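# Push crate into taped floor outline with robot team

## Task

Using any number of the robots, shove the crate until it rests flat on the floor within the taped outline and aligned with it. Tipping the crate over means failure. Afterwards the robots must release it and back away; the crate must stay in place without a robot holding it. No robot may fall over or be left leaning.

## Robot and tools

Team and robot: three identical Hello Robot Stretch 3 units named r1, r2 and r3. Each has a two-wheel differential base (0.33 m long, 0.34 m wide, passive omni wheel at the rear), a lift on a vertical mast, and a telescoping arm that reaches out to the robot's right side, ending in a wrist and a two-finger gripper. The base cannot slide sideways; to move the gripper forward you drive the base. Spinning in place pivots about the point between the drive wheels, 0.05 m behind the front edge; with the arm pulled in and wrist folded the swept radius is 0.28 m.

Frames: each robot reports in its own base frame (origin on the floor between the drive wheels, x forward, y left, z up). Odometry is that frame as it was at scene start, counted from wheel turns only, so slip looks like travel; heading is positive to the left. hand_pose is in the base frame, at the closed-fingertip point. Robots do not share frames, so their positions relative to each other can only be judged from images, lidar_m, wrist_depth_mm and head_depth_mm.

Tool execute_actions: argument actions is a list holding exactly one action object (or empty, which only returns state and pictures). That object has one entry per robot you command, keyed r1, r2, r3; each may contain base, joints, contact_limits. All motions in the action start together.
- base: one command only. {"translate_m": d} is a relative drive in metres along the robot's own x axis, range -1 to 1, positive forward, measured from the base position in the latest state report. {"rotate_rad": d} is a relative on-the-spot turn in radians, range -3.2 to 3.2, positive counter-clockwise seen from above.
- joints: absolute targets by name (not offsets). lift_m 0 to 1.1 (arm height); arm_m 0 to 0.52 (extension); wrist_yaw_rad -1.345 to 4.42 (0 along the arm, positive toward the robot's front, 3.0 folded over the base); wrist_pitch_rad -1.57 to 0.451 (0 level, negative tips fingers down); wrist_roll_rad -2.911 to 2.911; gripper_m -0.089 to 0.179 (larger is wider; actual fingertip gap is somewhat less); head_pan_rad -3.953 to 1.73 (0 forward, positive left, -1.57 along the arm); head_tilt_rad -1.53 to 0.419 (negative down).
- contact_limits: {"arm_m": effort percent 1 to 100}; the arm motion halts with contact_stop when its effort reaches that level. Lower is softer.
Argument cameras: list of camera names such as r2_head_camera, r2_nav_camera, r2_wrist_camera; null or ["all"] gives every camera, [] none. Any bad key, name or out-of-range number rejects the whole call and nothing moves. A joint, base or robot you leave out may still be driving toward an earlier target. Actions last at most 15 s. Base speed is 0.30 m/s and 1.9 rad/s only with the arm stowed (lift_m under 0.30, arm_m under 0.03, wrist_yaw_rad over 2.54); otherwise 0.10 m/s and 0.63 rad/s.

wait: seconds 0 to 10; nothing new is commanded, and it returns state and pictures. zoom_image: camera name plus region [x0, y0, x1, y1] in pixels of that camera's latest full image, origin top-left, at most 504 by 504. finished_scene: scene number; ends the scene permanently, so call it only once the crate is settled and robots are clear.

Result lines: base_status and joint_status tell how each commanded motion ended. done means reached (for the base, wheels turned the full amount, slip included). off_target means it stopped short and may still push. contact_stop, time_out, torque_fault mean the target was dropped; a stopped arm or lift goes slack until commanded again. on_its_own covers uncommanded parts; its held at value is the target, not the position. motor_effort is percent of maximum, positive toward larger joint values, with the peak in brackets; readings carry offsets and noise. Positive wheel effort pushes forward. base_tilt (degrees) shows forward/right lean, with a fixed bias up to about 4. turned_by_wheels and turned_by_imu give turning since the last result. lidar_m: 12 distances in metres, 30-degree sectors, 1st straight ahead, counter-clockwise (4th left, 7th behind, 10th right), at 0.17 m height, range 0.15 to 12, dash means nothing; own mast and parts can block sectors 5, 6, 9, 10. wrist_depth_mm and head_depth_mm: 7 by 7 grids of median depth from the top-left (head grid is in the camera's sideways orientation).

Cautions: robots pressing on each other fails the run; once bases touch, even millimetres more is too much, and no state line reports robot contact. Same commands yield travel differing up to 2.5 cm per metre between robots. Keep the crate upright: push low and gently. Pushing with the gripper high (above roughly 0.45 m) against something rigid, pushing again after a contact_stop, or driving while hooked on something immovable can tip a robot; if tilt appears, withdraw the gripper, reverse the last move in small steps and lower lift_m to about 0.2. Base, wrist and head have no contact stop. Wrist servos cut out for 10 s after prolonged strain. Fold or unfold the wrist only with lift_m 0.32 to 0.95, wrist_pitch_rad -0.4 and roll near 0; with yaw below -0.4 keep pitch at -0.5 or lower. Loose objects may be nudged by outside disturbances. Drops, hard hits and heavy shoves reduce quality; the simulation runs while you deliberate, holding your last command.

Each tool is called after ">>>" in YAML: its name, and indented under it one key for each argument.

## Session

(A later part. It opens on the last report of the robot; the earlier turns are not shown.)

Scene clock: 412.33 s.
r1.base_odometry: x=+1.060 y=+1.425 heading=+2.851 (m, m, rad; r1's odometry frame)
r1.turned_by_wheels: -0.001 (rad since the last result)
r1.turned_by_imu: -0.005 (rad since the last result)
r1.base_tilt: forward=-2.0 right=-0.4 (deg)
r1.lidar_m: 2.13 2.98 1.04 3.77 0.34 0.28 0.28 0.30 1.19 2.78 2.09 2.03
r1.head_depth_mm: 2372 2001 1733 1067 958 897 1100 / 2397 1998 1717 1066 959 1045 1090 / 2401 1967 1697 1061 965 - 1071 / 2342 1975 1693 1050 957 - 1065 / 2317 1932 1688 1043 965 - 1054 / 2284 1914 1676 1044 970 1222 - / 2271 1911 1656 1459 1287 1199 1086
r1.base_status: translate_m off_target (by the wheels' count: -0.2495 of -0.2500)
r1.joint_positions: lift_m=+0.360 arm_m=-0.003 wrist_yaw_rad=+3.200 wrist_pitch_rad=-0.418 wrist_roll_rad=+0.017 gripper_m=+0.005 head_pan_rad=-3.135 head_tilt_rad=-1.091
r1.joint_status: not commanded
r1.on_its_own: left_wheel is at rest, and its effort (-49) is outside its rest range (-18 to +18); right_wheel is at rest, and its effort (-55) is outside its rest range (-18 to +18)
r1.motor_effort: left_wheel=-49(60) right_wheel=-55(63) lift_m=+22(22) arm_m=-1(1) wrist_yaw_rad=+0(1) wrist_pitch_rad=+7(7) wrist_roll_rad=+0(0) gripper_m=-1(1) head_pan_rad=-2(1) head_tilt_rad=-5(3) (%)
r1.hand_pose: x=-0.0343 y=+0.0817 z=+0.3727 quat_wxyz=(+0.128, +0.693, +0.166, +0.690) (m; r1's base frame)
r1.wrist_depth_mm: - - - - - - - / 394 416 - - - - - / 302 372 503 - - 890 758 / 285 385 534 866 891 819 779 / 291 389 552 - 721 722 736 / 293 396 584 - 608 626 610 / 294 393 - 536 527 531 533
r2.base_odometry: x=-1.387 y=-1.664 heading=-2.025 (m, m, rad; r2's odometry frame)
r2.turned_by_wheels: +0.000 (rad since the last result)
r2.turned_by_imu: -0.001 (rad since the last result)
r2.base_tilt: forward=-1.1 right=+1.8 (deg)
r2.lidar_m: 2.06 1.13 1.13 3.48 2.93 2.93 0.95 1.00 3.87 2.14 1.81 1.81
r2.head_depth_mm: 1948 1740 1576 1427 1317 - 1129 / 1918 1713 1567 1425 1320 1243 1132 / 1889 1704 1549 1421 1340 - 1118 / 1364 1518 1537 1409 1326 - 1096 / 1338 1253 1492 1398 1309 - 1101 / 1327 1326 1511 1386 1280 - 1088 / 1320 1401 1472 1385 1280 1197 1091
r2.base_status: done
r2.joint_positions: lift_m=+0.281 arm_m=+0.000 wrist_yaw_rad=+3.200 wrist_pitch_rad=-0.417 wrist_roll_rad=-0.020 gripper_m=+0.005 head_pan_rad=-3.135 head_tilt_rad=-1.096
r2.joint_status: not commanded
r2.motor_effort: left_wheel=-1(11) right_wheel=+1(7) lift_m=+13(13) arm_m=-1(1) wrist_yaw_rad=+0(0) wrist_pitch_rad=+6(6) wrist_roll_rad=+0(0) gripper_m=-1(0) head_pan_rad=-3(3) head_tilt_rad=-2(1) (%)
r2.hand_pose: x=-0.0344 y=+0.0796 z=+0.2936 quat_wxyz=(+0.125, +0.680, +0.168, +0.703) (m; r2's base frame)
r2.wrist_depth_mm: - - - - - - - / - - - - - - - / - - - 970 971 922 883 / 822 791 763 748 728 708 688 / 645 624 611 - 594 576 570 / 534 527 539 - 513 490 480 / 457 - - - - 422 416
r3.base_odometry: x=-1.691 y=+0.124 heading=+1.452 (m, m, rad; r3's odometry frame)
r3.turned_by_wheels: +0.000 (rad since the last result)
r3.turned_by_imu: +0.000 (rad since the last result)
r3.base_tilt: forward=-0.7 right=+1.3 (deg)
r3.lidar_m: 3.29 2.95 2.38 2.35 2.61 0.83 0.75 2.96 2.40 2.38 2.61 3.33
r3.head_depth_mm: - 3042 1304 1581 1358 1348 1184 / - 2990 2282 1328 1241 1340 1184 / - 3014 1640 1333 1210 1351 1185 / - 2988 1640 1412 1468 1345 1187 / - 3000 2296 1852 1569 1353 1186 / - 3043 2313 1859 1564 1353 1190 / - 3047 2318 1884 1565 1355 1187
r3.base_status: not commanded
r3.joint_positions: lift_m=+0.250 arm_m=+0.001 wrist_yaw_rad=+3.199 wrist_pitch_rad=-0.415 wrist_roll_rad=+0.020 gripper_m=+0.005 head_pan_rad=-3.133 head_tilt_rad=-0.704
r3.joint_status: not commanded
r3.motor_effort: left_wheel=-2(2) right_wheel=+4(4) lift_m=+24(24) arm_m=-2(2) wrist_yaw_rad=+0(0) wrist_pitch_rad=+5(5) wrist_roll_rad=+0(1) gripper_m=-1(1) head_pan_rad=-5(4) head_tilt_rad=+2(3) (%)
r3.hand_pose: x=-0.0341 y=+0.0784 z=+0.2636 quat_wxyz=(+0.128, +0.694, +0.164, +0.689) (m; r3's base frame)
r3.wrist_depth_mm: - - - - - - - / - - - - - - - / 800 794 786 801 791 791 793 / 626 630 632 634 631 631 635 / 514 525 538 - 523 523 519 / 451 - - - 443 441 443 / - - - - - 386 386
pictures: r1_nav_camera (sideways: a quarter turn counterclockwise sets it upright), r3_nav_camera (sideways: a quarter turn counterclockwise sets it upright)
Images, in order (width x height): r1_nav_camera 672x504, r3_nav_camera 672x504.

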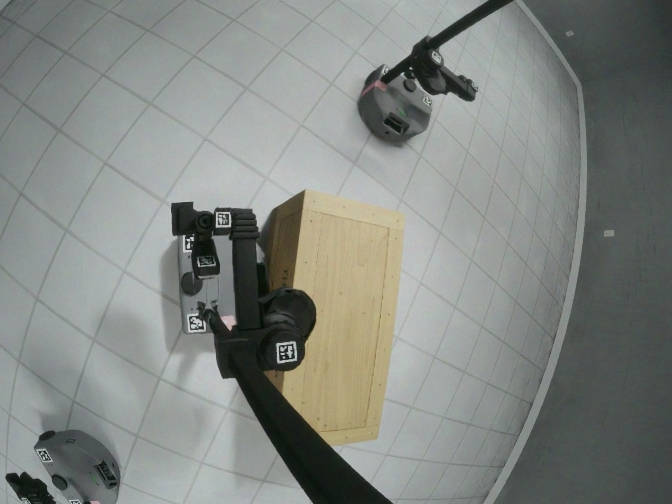

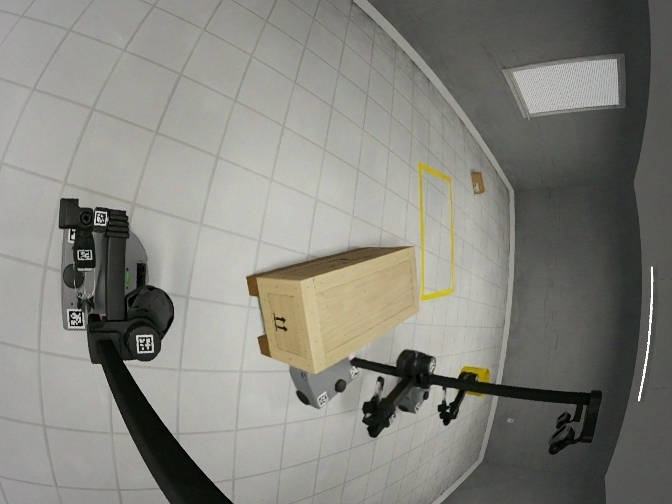

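>>> execute_actions:
  actions:
    - {"r1":{"base":{"translate_m":0.05},"joints":{"lift_m":0.29}}}
  cameras: []

>>> execute_actions:
  actions:
    - {"r1":{"base":{"rotate_rad":-1.65}}}
  cameras: []

>>> execute_actions:
  actions:
    - {"r1":{"base":{"translate_m":0.27}}}
  cameras: []

>>> execute_actions:
  actions:
    - {"r1":{"base":{"rotate_rad":1.23},"joints":{"lift_m":0.36}}}
  cameras: ["r1_nav_camera"]

Scene clock: 430.90 s.
r1.base_odometry: x=+1.012 y=+1.440 heading=+2.851 (m, m, rad; r1's odometry frame)
r1.turned_by_wheels: +0.000 (rad since the last result)
r1.turned_by_imu: +0.002 (rad since the last result)
r1.base_tilt: forward=-1.9 right=-0.5 (deg)
r1.lidar_m: 2.08 2.93 1.01 3.83 0.40 0.33 0.33 0.36 1.22 2.72 2.05 1.99
r1.head_depth_mm: 2411 2021 1725 1077 960 1089 1099 / 2401 1988 1716 1063 965 1212 1101 / 2352 1981 1696 1062 964 - 1071 / 2352 1961 1682 1049 971 - 1055 / 2304 1928 1670 1047 986 - 1057 / 2279 1941 1679 1036 1068 1218 - / 2278 1913 1656 1461 1286 1180 1082
r1.base_status: done
r1.joint_positions: lift_m=+0.290 arm_m=-0.003 wrist_yaw_rad=+3.200 wrist_pitch_rad=-0.418 wrist_roll_rad=+0.017 gripper_m=+0.005 head_pan_rad=-3.135 head_tilt_rad=-1.091
r1.joint_status: all done
r1.motor_effort: left_wheel=+0(43) right_wheel=+0(51) lift_m=+18(18) arm_m=-1(1) wrist_yaw_rad=+0(0) wrist_pitch_rad=+7(7) wrist_roll_rad=+0(0) gripper_m=+0(0) head_pan_rad=-1(1) head_tilt_rad=-4(3) (%)
r1.hand_pose: x=-0.0343 y=+0.0817 z=+0.3029 quat_wxyz=(+0.128, +0.693, +0.166, +0.690) (m; r1's base frame)
r1.wrist_depth_mm: 331 427 - - - - - / 318 432 - - - 908 868 / 326 446 601 944 988 835 695 / 333 457 641 759 743 771 733 / 336 461 605 - 613 612 624 / 345 467 545 - 525 519 536 / 345 - - - 463 455 451
r2.base_odometry: x=-1.387 y=-1.664 heading=-2.025 (m, m, rad; r2's odometry frame)
r2.turned_by_wheels: +0.000 (rad since the last result)
r2.turned_by_imu: -0.001 (rad since the last result)
r2.base_tilt: forward=-1.2 right=+1.8 (deg)
r2.lidar_m: 2.06 1.13 1.13 3.44 2.93 2.93 0.94 0.96 3.88 2.14 1.81 1.81
r2.head_depth_mm: 1943 1733 1563 1435 1316 - 1140 / 1936 1727 1554 1432 1314 1244 1131 / 1908 1712 1544 1419 1329 - 1112 / 1361 1505 1543 1407 1333 - 1103 / 1337 1259 1489 1404 1304 - 1100 / 1325 1330 1517 1391 1287 - 1089 / 1323 1401 1474 1391 1273 1194 1092
r2.base_status: not commanded
r2.joint_positions: lift_m=+0.281 arm_m=+0.000 wrist_yaw_rad=+3.200 wrist_pitch_rad=-0.417 wrist_roll_rad=-0.020 gripper_m=+0.005 head_pan_rad=-3.135 head_tilt_rad=-1.096
r2.joint_status: not commanded
r2.motor_effort: left_wheel=-1(1) right_wheel=+1(1) lift_m=+13(13) arm_m=-1(1) wrist_yaw_rad=+0(0) wrist_pitch_rad=+6(6) wrist_roll_rad=+0(0) gripper_m=+0(1) head_pan_rad=-2(2) head_tilt_rad=-1(1) (%)
r2.hand_pose: x=-0.0344 y=+0.0796 z=+0.2936 quat_wxyz=(+0.125, +0.680, +0.168, +0.703) (m; r2's base frame)
r2.wrist_depth_mm: - - - - - - - / - - - - - - - / - - - 974 946 924 895 / 807 783 762 744 733 704 686 / 646 626 620 - 598 579 563 / 534 530 534 - 507 487 479 / 457 - - - - 425 413
r3.base_odometry: x=-1.691 y=+0.124 heading=+1.452 (m, m, rad; r3's odometry frame)
r3.turned_by_wheels: +0.000 (rad since the last result)
r3.turned_by_imu: +0.000 (rad since the last result)
r3.base_tilt: forward=-0.8 right=+1.2 (deg)
r3.lidar_m: 3.30 2.95 2.38 2.35 2.61 0.83 0.75 2.96 2.39 2.38 2.61 3.33
r3.head_depth_mm: - 3015 2087 1627 1363 1351 1179 / - 2983 2274 1328 1242 1353 1181 / - 2980 1649 1332 1212 1356 1188 / - 3012 1651 1410 1470 1347 1189 / - 3040 2291 1878 1563 1355 1179 / - 3008 2316 1863 1572 1351 1192 / - 3023 2349 1881 1582 1355 1195
r3.base_status: not commanded
r3.joint_positions: lift_m=+0.250 arm_m=+0.001 wrist_yaw_rad=+3.199 wrist_pitch_rad=-0.415 wrist_roll_rad=+0.020 gripper_m=+0.005 head_pan_rad=-3.133 head_tilt_rad=-0.704
r3.joint_status: not commanded
r3.motor_effort: left_wheel=-1(1) right_wheel=+4(4) lift_m=+24(24) arm_m=-2(2) wrist_yaw_rad=+0(0) wrist_pitch_rad=+5(5) wrist_roll_rad=+0(0) gripper_m=-1(2) head_pan_rad=-5(5) head_tilt_rad=+2(3) (%)
r3.hand_pose: x=-0.0341 y=+0.0784 z=+0.2636 quat_wxyz=(+0.128, +0.694, +0.164, +0.689) (m; r3's base frame)
r3.wrist_depth_mm: - - - - - - - / - - - - - - - / 802 799 791 790 794 791 793 / 614 630 624 629 627 625 632 / 518 522 541 - 520 520 517 / 451 - - - 444 445 443 / - - - - - 389 388
pictures: none
No camera images: the call's "cameras" was empty. Leave "cameras" out to get every camera's image.

Scene clock: 433.20 s.
r1.base_odometry: x=+1.012 y=+1.440 heading=+1.201 (m, m, rad; r1's odometry frame)
r1.turned_by_wheels: -1.650 (rad since the last result)
r1.turned_by_imu: -1.652 (rad since the last result)
r1.base_tilt: forward=-2.0 right=-0.5 (deg)
r1.lidar_m: 2.95 2.10 1.99 2.05 2.71 1.01 4.13 0.42 0.33 0.33 0.35 1.22
r1.head_depth_mm: 2403 1975 1328 1378 1346 1268 1103 / 2385 2005 1716 1427 1337 1241 1097 / 2351 1962 1716 1497 1358 - 1074 / 2331 1966 1696 1488 1344 - 1054 / 2309 1966 1684 1491 1323 - 1053 / 2285 1951 1661 1480 1292 1221 - / 2252 1911 1657 1462 975 1036 1049
r1.base_status: done
r1.joint_positions: lift_m=+0.290 arm_m=-0.003 wrist_yaw_rad=+3.200 wrist_pitch_rad=-0.418 wrist_roll_rad=+0.017 gripper_m=+0.005 head_pan_rad=-3.135 head_tilt_rad=-1.091
r1.joint_status: not commanded
r1.motor_effort: left_wheel=+2(9) right_wheel=-2(7) lift_m=+19(18) arm_m=-1(1) wrist_yaw_rad=+0(0) wrist_pitch_rad=+7(7) wrist_roll_rad=+0(0) gripper_m=+0(1) head_pan_rad=-1(1) head_tilt_rad=-4(3) (%)
r1.hand_pose: x=-0.0343 y=+0.0817 z=+0.3029 quat_wxyz=(+0.128, +0.693, +0.166, +0.690) (m; r1's base frame)
r1.wrist_depth_mm: - - - - - - - / - - - - - - - / 784 971 986 938 973 986 - / 716 755 752 752 773 769 749 / 621 622 610 - 619 624 625 / 512 521 536 - 514 526 520 / 455 - - - 462 457 454
r2.base_odometry: x=-1.387 y=-1.664 heading=-2.025 (m, m, rad; r2's odometry frame)
r2.turned_by_wheels: +0.000 (rad since the last result)
r2.turned_by_imu: +0.000 (rad since the last result)
r2.base_tilt: forward=-1.1 right=+1.8 (deg)
r2.lidar_m: 2.06 1.13 1.14 3.44 2.93 2.92 0.95 0.88 3.89 2.14 1.82 1.81
r2.head_depth_mm: 1946 1733 1567 1429 1319 - 1137 / 1928 1735 1561 1425 1314 1242 1132 / 1908 1710 1557 1418 1329 - 1115 / 1364 1512 1541 1406 1322 - 1099 / 1339 1252 1495 1399 1301 - 1095 / 1332 1325 1516 1391 1285 - 1092 / 1323 1424 1367 1370 1273 1193 1091
r2.base_status: not commanded
r2.joint_positions: lift_m=+0.281 arm_m=+0.000 wrist_yaw_rad=+3.200 wrist_pitch_rad=-0.417 wrist_roll_rad=-0.020 gripper_m=+0.005 head_pan_rad=-3.135 head_tilt_rad=-1.096
r2.joint_status: not commanded
r2.motor_effort: left_wheel=-1(1) right_wheel=+1(0) lift_m=+13(13) arm_m=-1(1) wrist_yaw_rad=+0(0) wrist_pitch_rad=+6(6) wrist_roll_rad=+0(0) gripper_m=+0(1) head_pan_rad=-3(3) head_tilt_rad=-1(2) (%)
r2.hand_pose: x=-0.0344 y=+0.0796 z=+0.2936 quat_wxyz=(+0.125, +0.680, +0.168, +0.703) (m; r2's base frame)
r2.wrist_depth_mm: - - - - - - - / - - - - - - - / - - - 963 952 913 884 / 808 789 768 748 741 715 687 / 640 634 611 - 592 586 565 / 534 529 533 - 508 489 480 / 458 - - - - 422 416
r3.base_odometry: x=-1.691 y=+0.124 heading=+1.452 (m, m, rad; r3's odometry frame)
r3.turned_by_wheels: +0.000 (rad since the last result)
r3.turned_by_imu: +0.000 (rad since the last result)
r3.base_tilt: forward=-0.7 right=+1.3 (deg)
r3.lidar_m: 3.30 2.96 2.38 2.36 2.61 0.83 0.75 2.96 2.40 2.38 2.61 3.31
r3.head_depth_mm: - 2979 2244 1626 1363 1348 1180 / - 3019 2290 1330 1239 1351 1186 / - 3024 1645 1330 1211 1351 1196 / - 2989 1654 1404 1477 1350 1191 / - 2991 2325 1872 1572 1352 1187 / - 3071 2339 1877 1569 1356 1185 / - 3049 2319 1882 1569 1358 1189
r3.base_status: not commanded
r3.joint_positions: lift_m=+0.250 arm_m=+0.001 wrist_yaw_rad=+3.199 wrist_pitch_rad=-0.415 wrist_roll_rad=+0.020 gripper_m=+0.005 head_pan_rad=-3.133 head_tilt_rad=-0.704
r3.joint_status: not commanded
r3.motor_effort: left_wheel=-1(1) right_wheel=+4(4) lift_m=+24(24) arm_m=-2(2) wrist_yaw_rad=+0(1) wrist_pitch_rad=+5(5) wrist_roll_rad=+0(0) gripper_m=-1(1) head_pan_rad=-5(5) head_tilt_rad=+3(2) (%)
r3.hand_pose: x=-0.0341 y=+0.0784 z=+0.2636 quat_wxyz=(+0.128, +0.694, +0.164, +0.689) (m; r3's base frame)
r3.wrist_depth_mm: - - - - - - - / - - - - - - - / 807 788 799 791 786 781 792 / 621 627 632 628 625 633 632 / 525 522 538 - 520 516 519 / 451 - - - 440 441 442 / - - - - - 385 387
pictures: none
No camera images: the call's "cameras" was empty. Leave "cameras" out to get every camera's image.

Scene clock: 435.90 s.
r1.base_odometry: x=+1.109 y=+1.692 heading=+1.201 (m, m, rad; r1's odometry frame)
r1.turned_by_wheels: +0.000 (rad since the last result)
r1.turned_by_imu: +0.001 (rad since the last result)
r1.base_tilt: forward=-2.0 right=-0.4 (deg)
r1.lidar_m: 2.76 1.96 1.87 1.92 2.54 1.23 4.33 0.46 0.36 0.35 1.03 4.35
r1.head_depth_mm: 2411 1230 1511 1512 1348 1264 1111 / 2411 1961 1562 1513 1344 1252 1096 / 2357 1980 1709 1496 1365 - 1076 / 2309 1960 1703 1500 1345 - 1056 / 2320 1930 1686 1469 1317 - 1055 / 2301 1934 1674 1421 1316 1217 - / 2290 1919 1658 1062 1056 1127 1062
r1.base_status: done
r1.joint_positions: lift_m=+0.290 arm_m=-0.003 wrist_yaw_rad=+3.200 wrist_pitch_rad=-0.418 wrist_roll_rad=+0.017 gripper_m=+0.005 head_pan_rad=-3.135 head_tilt_rad=-1.091
r1.joint_status: not commanded
r1.motor_effort: left_wheel=+3(10) right_wheel=-2(5) lift_m=+19(19) arm_m=-1(1) wrist_yaw_rad=+0(1) wrist_pitch_rad=+7(7) wrist_roll_rad=+0(0) gripper_m=-1(0) head_pan_rad=-2(2) head_tilt_rad=-4(3) (%)
r1.hand_pose: x=-0.0343 y=+0.0817 z=+0.3029 quat_wxyz=(+0.128, +0.693, +0.166, +0.690) (m; r1's base frame)
r1.wrist_depth_mm: - - - - - - - / - - - - - - - / 949 949 968 963 936 968 966 / 765 769 760 764 749 765 735 / 614 625 621 - 624 634 628 / 512 530 535 - 522 523 532 / 454 - - - 460 452 451
r2.base_odometry: x=-1.387 y=-1.664 heading=-2.025 (m, m, rad; r2's odometry frame)
r2.turned_by_wheels: +0.000 (rad since the last result)
r2.turned_by_imu: -0.001 (rad since the last result)
r2.base_tilt: forward=-1.3 right=+1.8 (deg)
r2.lidar_m: 2.06 1.13 1.14 3.44 2.93 2.93 0.95 1.06 1.12 2.14 1.81 1.81
r2.head_depth_mm: 1936 1731 1562 1435 1315 - 1137 / 1922 1716 1557 1431 1308 1243 1132 / 1910 1714 1552 1422 1333 - 1111 / 1371 1507 1542 1412 1329 - 1100 / 1337 1257 1497 1399 1307 - 1098 / 1326 1331 1520 1397 1280 - 1092 / 1323 1430 1507 1384 1276 1194 1086
r2.base_status: not commanded
r2.joint_positions: lift_m=+0.281 arm_m=+0.000 wrist_yaw_rad=+3.200 wrist_pitch_rad=-0.417 wrist_roll_rad=-0.020 gripper_m=+0.005 head_pan_rad=-3.135 head_tilt_rad=-1.096
r2.joint_status: not commanded
r2.motor_effort: left_wheel=-1(1) right_wheel=+0(0) lift_m=+13(13) arm_m=-1(1) wrist_yaw_rad=+0(0) wrist_pitch_rad=+6(7) wrist_roll_rad=+0(0) gripper_m=+0(1) head_pan_rad=-2(2) head_tilt_rad=-2(2) (%)
r2.hand_pose: x=-0.0344 y=+0.0796 z=+0.2936 quat_wxyz=(+0.125, +0.680, +0.168, +0.703) (m; r2's base frame)
r2.wrist_depth_mm: - - - - - - - / - - - - - - - / - - - 961 931 909 892 / 818 790 771 739 726 709 690 / 646 626 612 - 591 578 567 / 540 525 538 - 508 487 481 / 457 - - - - 421 416
r3.base_odometry: x=-1.691 y=+0.124 heading=+1.452 (m, m, rad; r3's odometry frame)
r3.turned_by_wheels: +0.000 (rad since the last result)
r3.turned_by_imu: +0.000 (rad since the last result)
r3.base_tilt: forward=-0.7 right=+1.2 (deg)
r3.lidar_m: 3.29 2.96 2.38 2.35 2.61 0.83 0.75 2.96 2.40 2.38 2.61 3.34
r3.head_depth_mm: - 3002 2289 1837 1358 1349 1180 / - 2999 2276 1329 1240 1346 1182 / - 3068 1653 1329 1205 1347 1187 / - 3032 1656 1408 1466 1348 1182 / - 3042 2324 1865 1555 1356 1186 / - 3003 2300 1867 1577 1350 1188 / - 3060 2320 1868 1579 1348 1193
r3.base_status: not commanded
r3.joint_positions: lift_m=+0.250 arm_m=+0.001 wrist_yaw_rad=+3.199 wrist_pitch_rad=-0.415 wrist_roll_rad=+0.020 gripper_m=+0.005 head_pan_rad=-3.133 head_tilt_rad=-0.704
r3.joint_status: not commanded
r3.motor_effort: left_wheel=-1(1) right_wheel=+5(4) lift_m=+24(24) arm_m=-2(2) wrist_yaw_rad=+0(0) wrist_pitch_rad=+5(5) wrist_roll_rad=+0(0) gripper_m=-1(1) head_pan_rad=-4(5) head_tilt_rad=+2(2) (%)
r3.hand_pose: x=-0.0341 y=+0.0784 z=+0.2636 quat_wxyz=(+0.128, +0.694, +0.164, +0.689) (m; r3's base frame)
r3.wrist_depth_mm: - - - - - - - / 938 - - - - - - / 790 798 784 788 798 789 784 / 628 627 634 632 634 626 636 / 521 520 533 - 519 520 517 / 449 - - - 442 443 445 / - - - - - 388 385
pictures: none
No camera images: the call's "cameras" was empty. Leave "cameras" out to get every camera's image.

Scene clock: 438.67 s.
r1.base_odometry: x=+1.109 y=+1.692 heading=+2.431 (m, m, rad; r1's odometry frame)
r1.turned_by_wheels: +1.230 (rad since the last result)
r1.turned_by_imu: +1.237 (rad since the last result)
r1.base_tilt: forward=-1.9 right=-0.4 (deg)
r1.lidar_m: 1.87 2.03 3.13 1.23 0.69 0.40 0.35 0.35 1.03 4.37 2.31 1.89
r1.head_depth_mm: 2417 2020 1225 1070 1315 1267 1105 / 2372 1991 1710 1075 1287 1244 1086 / 2343 1965 1715 1063 1092 - 1069 / 2338 1956 1682 1049 984 - 1057 / 2306 1938 1692 1046 997 - 1051 / 2289 1914 1660 1395 1290 1226 - / 2279 1922 1660 1465 1311 1200 1089
r1.base_status: done
r1.joint_positions: lift_m=+0.360 arm_m=-0.003 wrist_yaw_rad=+3.200 wrist_pitch_rad=-0.418 wrist_roll_rad=+0.017 gripper_m=+0.005 head_pan_rad=-3.135 head_tilt_rad=-1.091
r1.joint_status: all done
r1.motor_effort: left_wheel=+0(6) right_wheel=+3(9) lift_m=+24(27) arm_m=-1(1) wrist_yaw_rad=+1(1) wrist_pitch_rad=+7(7) wrist_roll_rad=+0(0) gripper_m=-1(0) head_pan_rad=-1(1) head_tilt_rad=-4(4) (%)
r1.hand_pose: x=-0.0343 y=+0.0817 z=+0.3726 quat_wxyz=(+0.128, +0.693, +0.166, +0.690) (m; r1's base frame)
r1.wrist_depth_mm: - - - - - - - / 616 - - - - - - / 577 - - - - - - / 570 837 853 896 868 864 885 / 541 718 726 - 733 716 724 / 518 609 614 - 595 603 623 / 499 525 - 540 530 529 528
r2.base_odometry: x=-1.387 y=-1.664 heading=-2.025 (m, m, rad; r2's odometry frame)
r2.turned_by_wheels: +0.000 (rad since the last result)
r2.turned_by_imu: -0.001 (rad since the last result)
r2.base_tilt: forward=-1.0 right=+1.8 (deg)
r2.lidar_m: 2.06 1.13 1.13 3.44 2.93 2.93 0.95 1.06 1.22 2.14 1.81 1.81
r2.head_depth_mm: 1951 1735 1564 1426 1315 - 1135 / 1923 1727 1552 1430 1312 1243 1129 / 1918 1711 1541 1415 1331 - 1110 / 1366 1503 1542 1411 1327 - 1098 / 1333 1250 1492 1404 1305 - 1097 / 1327 1331 1518 1398 1282 - 1091 / 1322 1421 1511 1378 1277 1189 1093
r2.base_status: not commanded
r2.joint_positions: lift_m=+0.281 arm_m=+0.000 wrist_yaw_rad=+3.200 wrist_pitch_rad=-0.417 wrist_roll_rad=-0.020 gripper_m=+0.005 head_pan_rad=-3.135 head_tilt_rad=-1.096
r2.joint_status: not commanded
r2.motor_effort: left_wheel=-1(1) right_wheel=+0(1) lift_m=+13(13) arm_m=-1(1) wrist_yaw_rad=+0(0) wrist_pitch_rad=+6(7) wrist_roll_rad=+0(0) gripper_m=-1(0) head_pan_rad=-3(3) head_tilt_rad=-1(2) (%)
r2.hand_pose: x=-0.0344 y=+0.0796 z=+0.2936 quat_wxyz=(+0.125, +0.680, +0.168, +0.703) (m; r2's base frame)
r2.wrist_depth_mm: - - - - - - - / - - - - - - - / - - - 977 942 914 881 / 821 788 771 740 739 706 684 / 647 633 618 - 595 574 569 / 535 531 533 - 511 491 482 / 460 - - - - 426 415
r3.base_odometry: x=-1.691 y=+0.124 heading=+1.452 (m, m, rad; r3's odometry frame)
r3.turned_by_wheels: +0.000 (rad since the last result)
r3.turned_by_imu: +0.000 (rad since the last result)
r3.base_tilt: forward=-0.7 right=+1.2 (deg)
r3.lidar_m: 3.29 2.96 2.38 2.35 2.61 0.83 0.75 2.96 2.40 2.38 2.61 3.30
r3.head_depth_mm: - 2982 2272 1857 1363 1344 1184 / - 2974 2288 1325 1246 1352 1192 / - 3015 1644 1330 1203 1354 1190 / - 2999 1649 1409 1461 1358 1188 / - 3004 2299 1870 1577 1354 1191 / - 3012 2321 1881 1565 1353 1187 / - 3015 2316 1865 1572 1358 1195
r3.base_status: not commanded
r3.joint_positions: lift_m=+0.250 arm_m=+0.001 wrist_yaw_rad=+3.199 wrist_pitch_rad=-0.415 wrist_roll_rad=+0.020 gripper_m=+0.005 head_pan_rad=-3.133 head_tilt_rad=-0.704
r3.joint_status: not commanded
r3.motor_effort: left_wheel=-1(2) right_wheel=+4(4) lift_m=+24(24) arm_m=-2(2) wrist_yaw_rad=+1(0) wrist_pitch_rad=+5(5) wrist_roll_rad=+0(0) gripper_m=-1(1) head_pan_rad=-5(5) head_tilt_rad=+3(2) (%)
r3.hand_pose: x=-0.0341 y=+0.0784 z=+0.2636 quat_wxyz=(+0.128, +0.694, +0.164, +0.689) (m; r3's base frame)
r3.wrist_depth_mm: - - - - - - - / 813 - - - - - - / 746 801 795 790 795 800 792 / 629 631 631 622 636 625 630 / 522 525 533 - 516 519 518 / 451 - - - 442 443 445 / - - - - - 388 387
pictures: r1_nav_camera (sideways: a quarter turn counterclockwise sets it upright)
Images, in order (width x height): r1_nav_camera 672x504.

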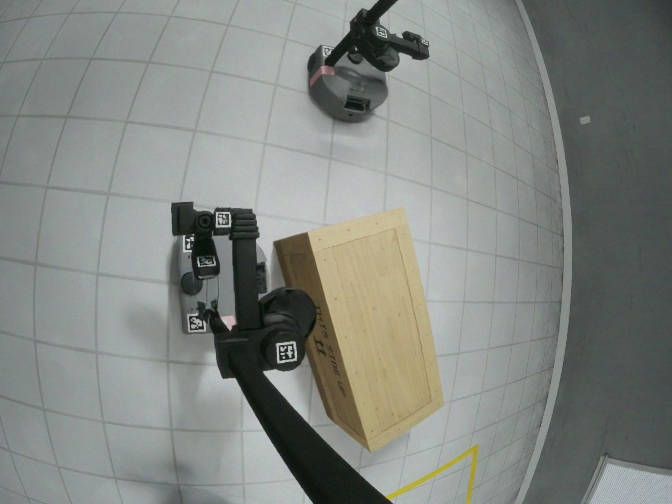

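>>> execute_actions:
  actions:
    - {"r1":{"base":{"translate_m":-0.3}},"r3":{"base":{"rotate_rad":-1.08}}}
  cameras: ["r1_nav_camera"]

Scene clock: 446.17 s.
r1.base_odometry: x=+1.336 y=+1.496 heading=+2.430 (m, m, rad; r1's odometry frame)
r1.turned_by_wheels: +0.000 (rad since the last result)
r1.turned_by_imu: +0.251 (rad since the last result)
r1.base_tilt: forward=-1.9 right=-0.4 (deg)
r1.lidar_m: 2.13 2.67 1.33 0.50 0.31 0.27 0.27 0.33 1.01 3.51 2.28 2.11
r1.head_depth_mm: 2344 2025 1738 1530 953 898 1104 / 2386 2015 1728 1070 953 896 1089 / 2347 1969 1700 1058 961 - 1070 / 2367 1964 1691 1054 966 - 1063 / 2316 1946 1680 1451 965 - 1052 / 2281 1923 1671 1476 1311 1224 - / 2297 1917 1651 1460 1304 1195 1090
r1.base_status: translate_m off_target (by the wheels' count: -0.2996 of -0.3000)
r1.joint_positions: lift_m=+0.360 arm_m=-0.003 wrist_yaw_rad=+3.200 wrist_pitch_rad=-0.418 wrist_roll_rad=+0.017 gripper_m=+0.005 head_pan_rad=-3.135 head_tilt_rad=-1.091
r1.joint_status: not commanded
r1.on_its_own: left_wheel is at rest, and its effort (-42) is outside its rest range (-18 to +18); right_wheel is at rest, and its effort (-47) is outside its rest range (-18 to +18)
r1.motor_effort: left_wheel=-42(51) right_wheel=-47(85) lift_m=+22(24) arm_m=-1(1) wrist_yaw_rad=-1(3) wrist_pitch_rad=+7(7) wrist_roll_rad=+0(0) gripper_m=+0(1) head_pan_rad=-1(2) head_tilt_rad=-4(4) (%)
r1.hand_pose: x=-0.0344 y=+0.0817 z=+0.3727 quat_wxyz=(+0.128, +0.693, +0.166, +0.690) (m; r1's base frame)
r1.wrist_depth_mm: - 647 - - - - - / 397 406 - - - - - / 284 323 411 - - - - / 261 339 434 865 867 900 880 / 268 345 467 - 709 724 729 / 278 365 493 - 615 605 602 / 283 368 - 542 536 528 533
r2.base_odometry: x=-1.387 y=-1.664 heading=-2.025 (m, m, rad; r2's odometry frame)
r2.turned_by_wheels: +0.000 (rad since the last result)
r2.turned_by_imu: -0.001 (rad since the last result)
r2.base_tilt: forward=-1.2 right=+2.0 (deg)
r2.lidar_m: 2.06 1.13 1.13 3.45 2.93 2.93 0.97 1.10 3.87 2.14 1.82 1.81
r2.head_depth_mm: 1940 1738 1568 1435 1316 - 1138 / 1931 1716 1556 1426 1313 1242 1132 / 1908 1704 1541 1416 1335 - 1114 / 1369 1504 1542 1413 1322 - 1104 / 1329 1290 1508 1394 1309 - 1098 / 1323 1367 1514 1397 1285 - 1090 / 1342 1600 1516 1386 1275 1193 1089
r2.base_status: not commanded
r2.joint_positions: lift_m=+0.281 arm_m=+0.000 wrist_yaw_rad=+3.200 wrist_pitch_rad=-0.417 wrist_roll_rad=-0.020 gripper_m=+0.005 head_pan_rad=-3.135 head_tilt_rad=-1.096
r2.joint_status: not commanded
r2.motor_effort: left_wheel=-1(1) right_wheel=+0(0) lift_m=+13(13) arm_m=-1(1) wrist_yaw_rad=+0(0) wrist_pitch_rad=+6(6) wrist_roll_rad=+0(0) gripper_m=+0(2) head_pan_rad=-3(3) head_tilt_rad=-2(2) (%)
r2.hand_pose: x=-0.0344 y=+0.0796 z=+0.2936 quat_wxyz=(+0.125, +0.680, +0.168, +0.703) (m; r2's base frame)
r2.wrist_depth_mm: - - - - - - - / - - - - - - - / - - - 995 950 926 887 / 819 787 774 741 727 713 692 / 637 626 621 - 591 576 566 / 536 532 539 - 506 490 480 / 457 - - - - 426 418
r3.base_odometry: x=-1.691 y=+0.124 heading=+0.372 (m, m, rad; r3's odometry frame)
r3.turned_by_wheels: -1.080 (rad since the last result)
r3.turned_by_imu: -1.061 (rad since the last result)
r3.base_tilt: forward=-0.7 right=+1.2 (deg)
r3.lidar_m: 2.57 3.35 3.30 3.02 2.39 2.35 2.59 1.00 0.75 0.79 2.41 2.38
r3.head_depth_mm: 2261 2485 2290 1853 1557 1345 1189 / 2397 2684 2304 1849 1565 1345 1185 / 2597 2806 2300 1863 1552 1343 1190 / 2800 2968 2296 1872 1569 1350 1187 / 3037 2988 2329 1864 1567 1353 1188 / 3330 3026 2321 1870 1572 1349 1192 / 3654 3073 2315 1870 1578 1320 1188
r3.base_status: done
r3.joint_positions: lift_m=+0.250 arm_m=+0.001 wrist_yaw_rad=+3.199 wrist_pitch_rad=-0.415 wrist_roll_rad=+0.020 gripper_m=+0.005 head_pan_rad=-3.133 head_tilt_rad=-0.704
r3.joint_status: not commanded
r3.motor_effort: left_wheel=+3(9) right_wheel=-2(9) lift_m=+24(25) arm_m=-2(2) wrist_yaw_rad=+1(0) wrist_pitch_rad=+5(5) wrist_roll_rad=+0(0) gripper_m=-1(1) head_pan_rad=-5(5) head_tilt_rad=+2(2) (%)
r3.hand_pose: x=-0.0341 y=+0.0784 z=+0.2636 quat_wxyz=(+0.128, +0.694, +0.164, +0.689) (m; r3's base frame)
r3.wrist_depth_mm: - - - - - - - / - - - - - - - / 788 804 799 793 789 794 784 / 626 623 629 628 624 629 624 / 518 516 535 - 519 518 518 / 450 - - - 439 442 443 / - - - - - 387 385
pictures: r1_nav_camera (sideways: a quarter turn counterclockwise sets it upright)
Images, in order (width x height): r1_nav_camera 672x504.

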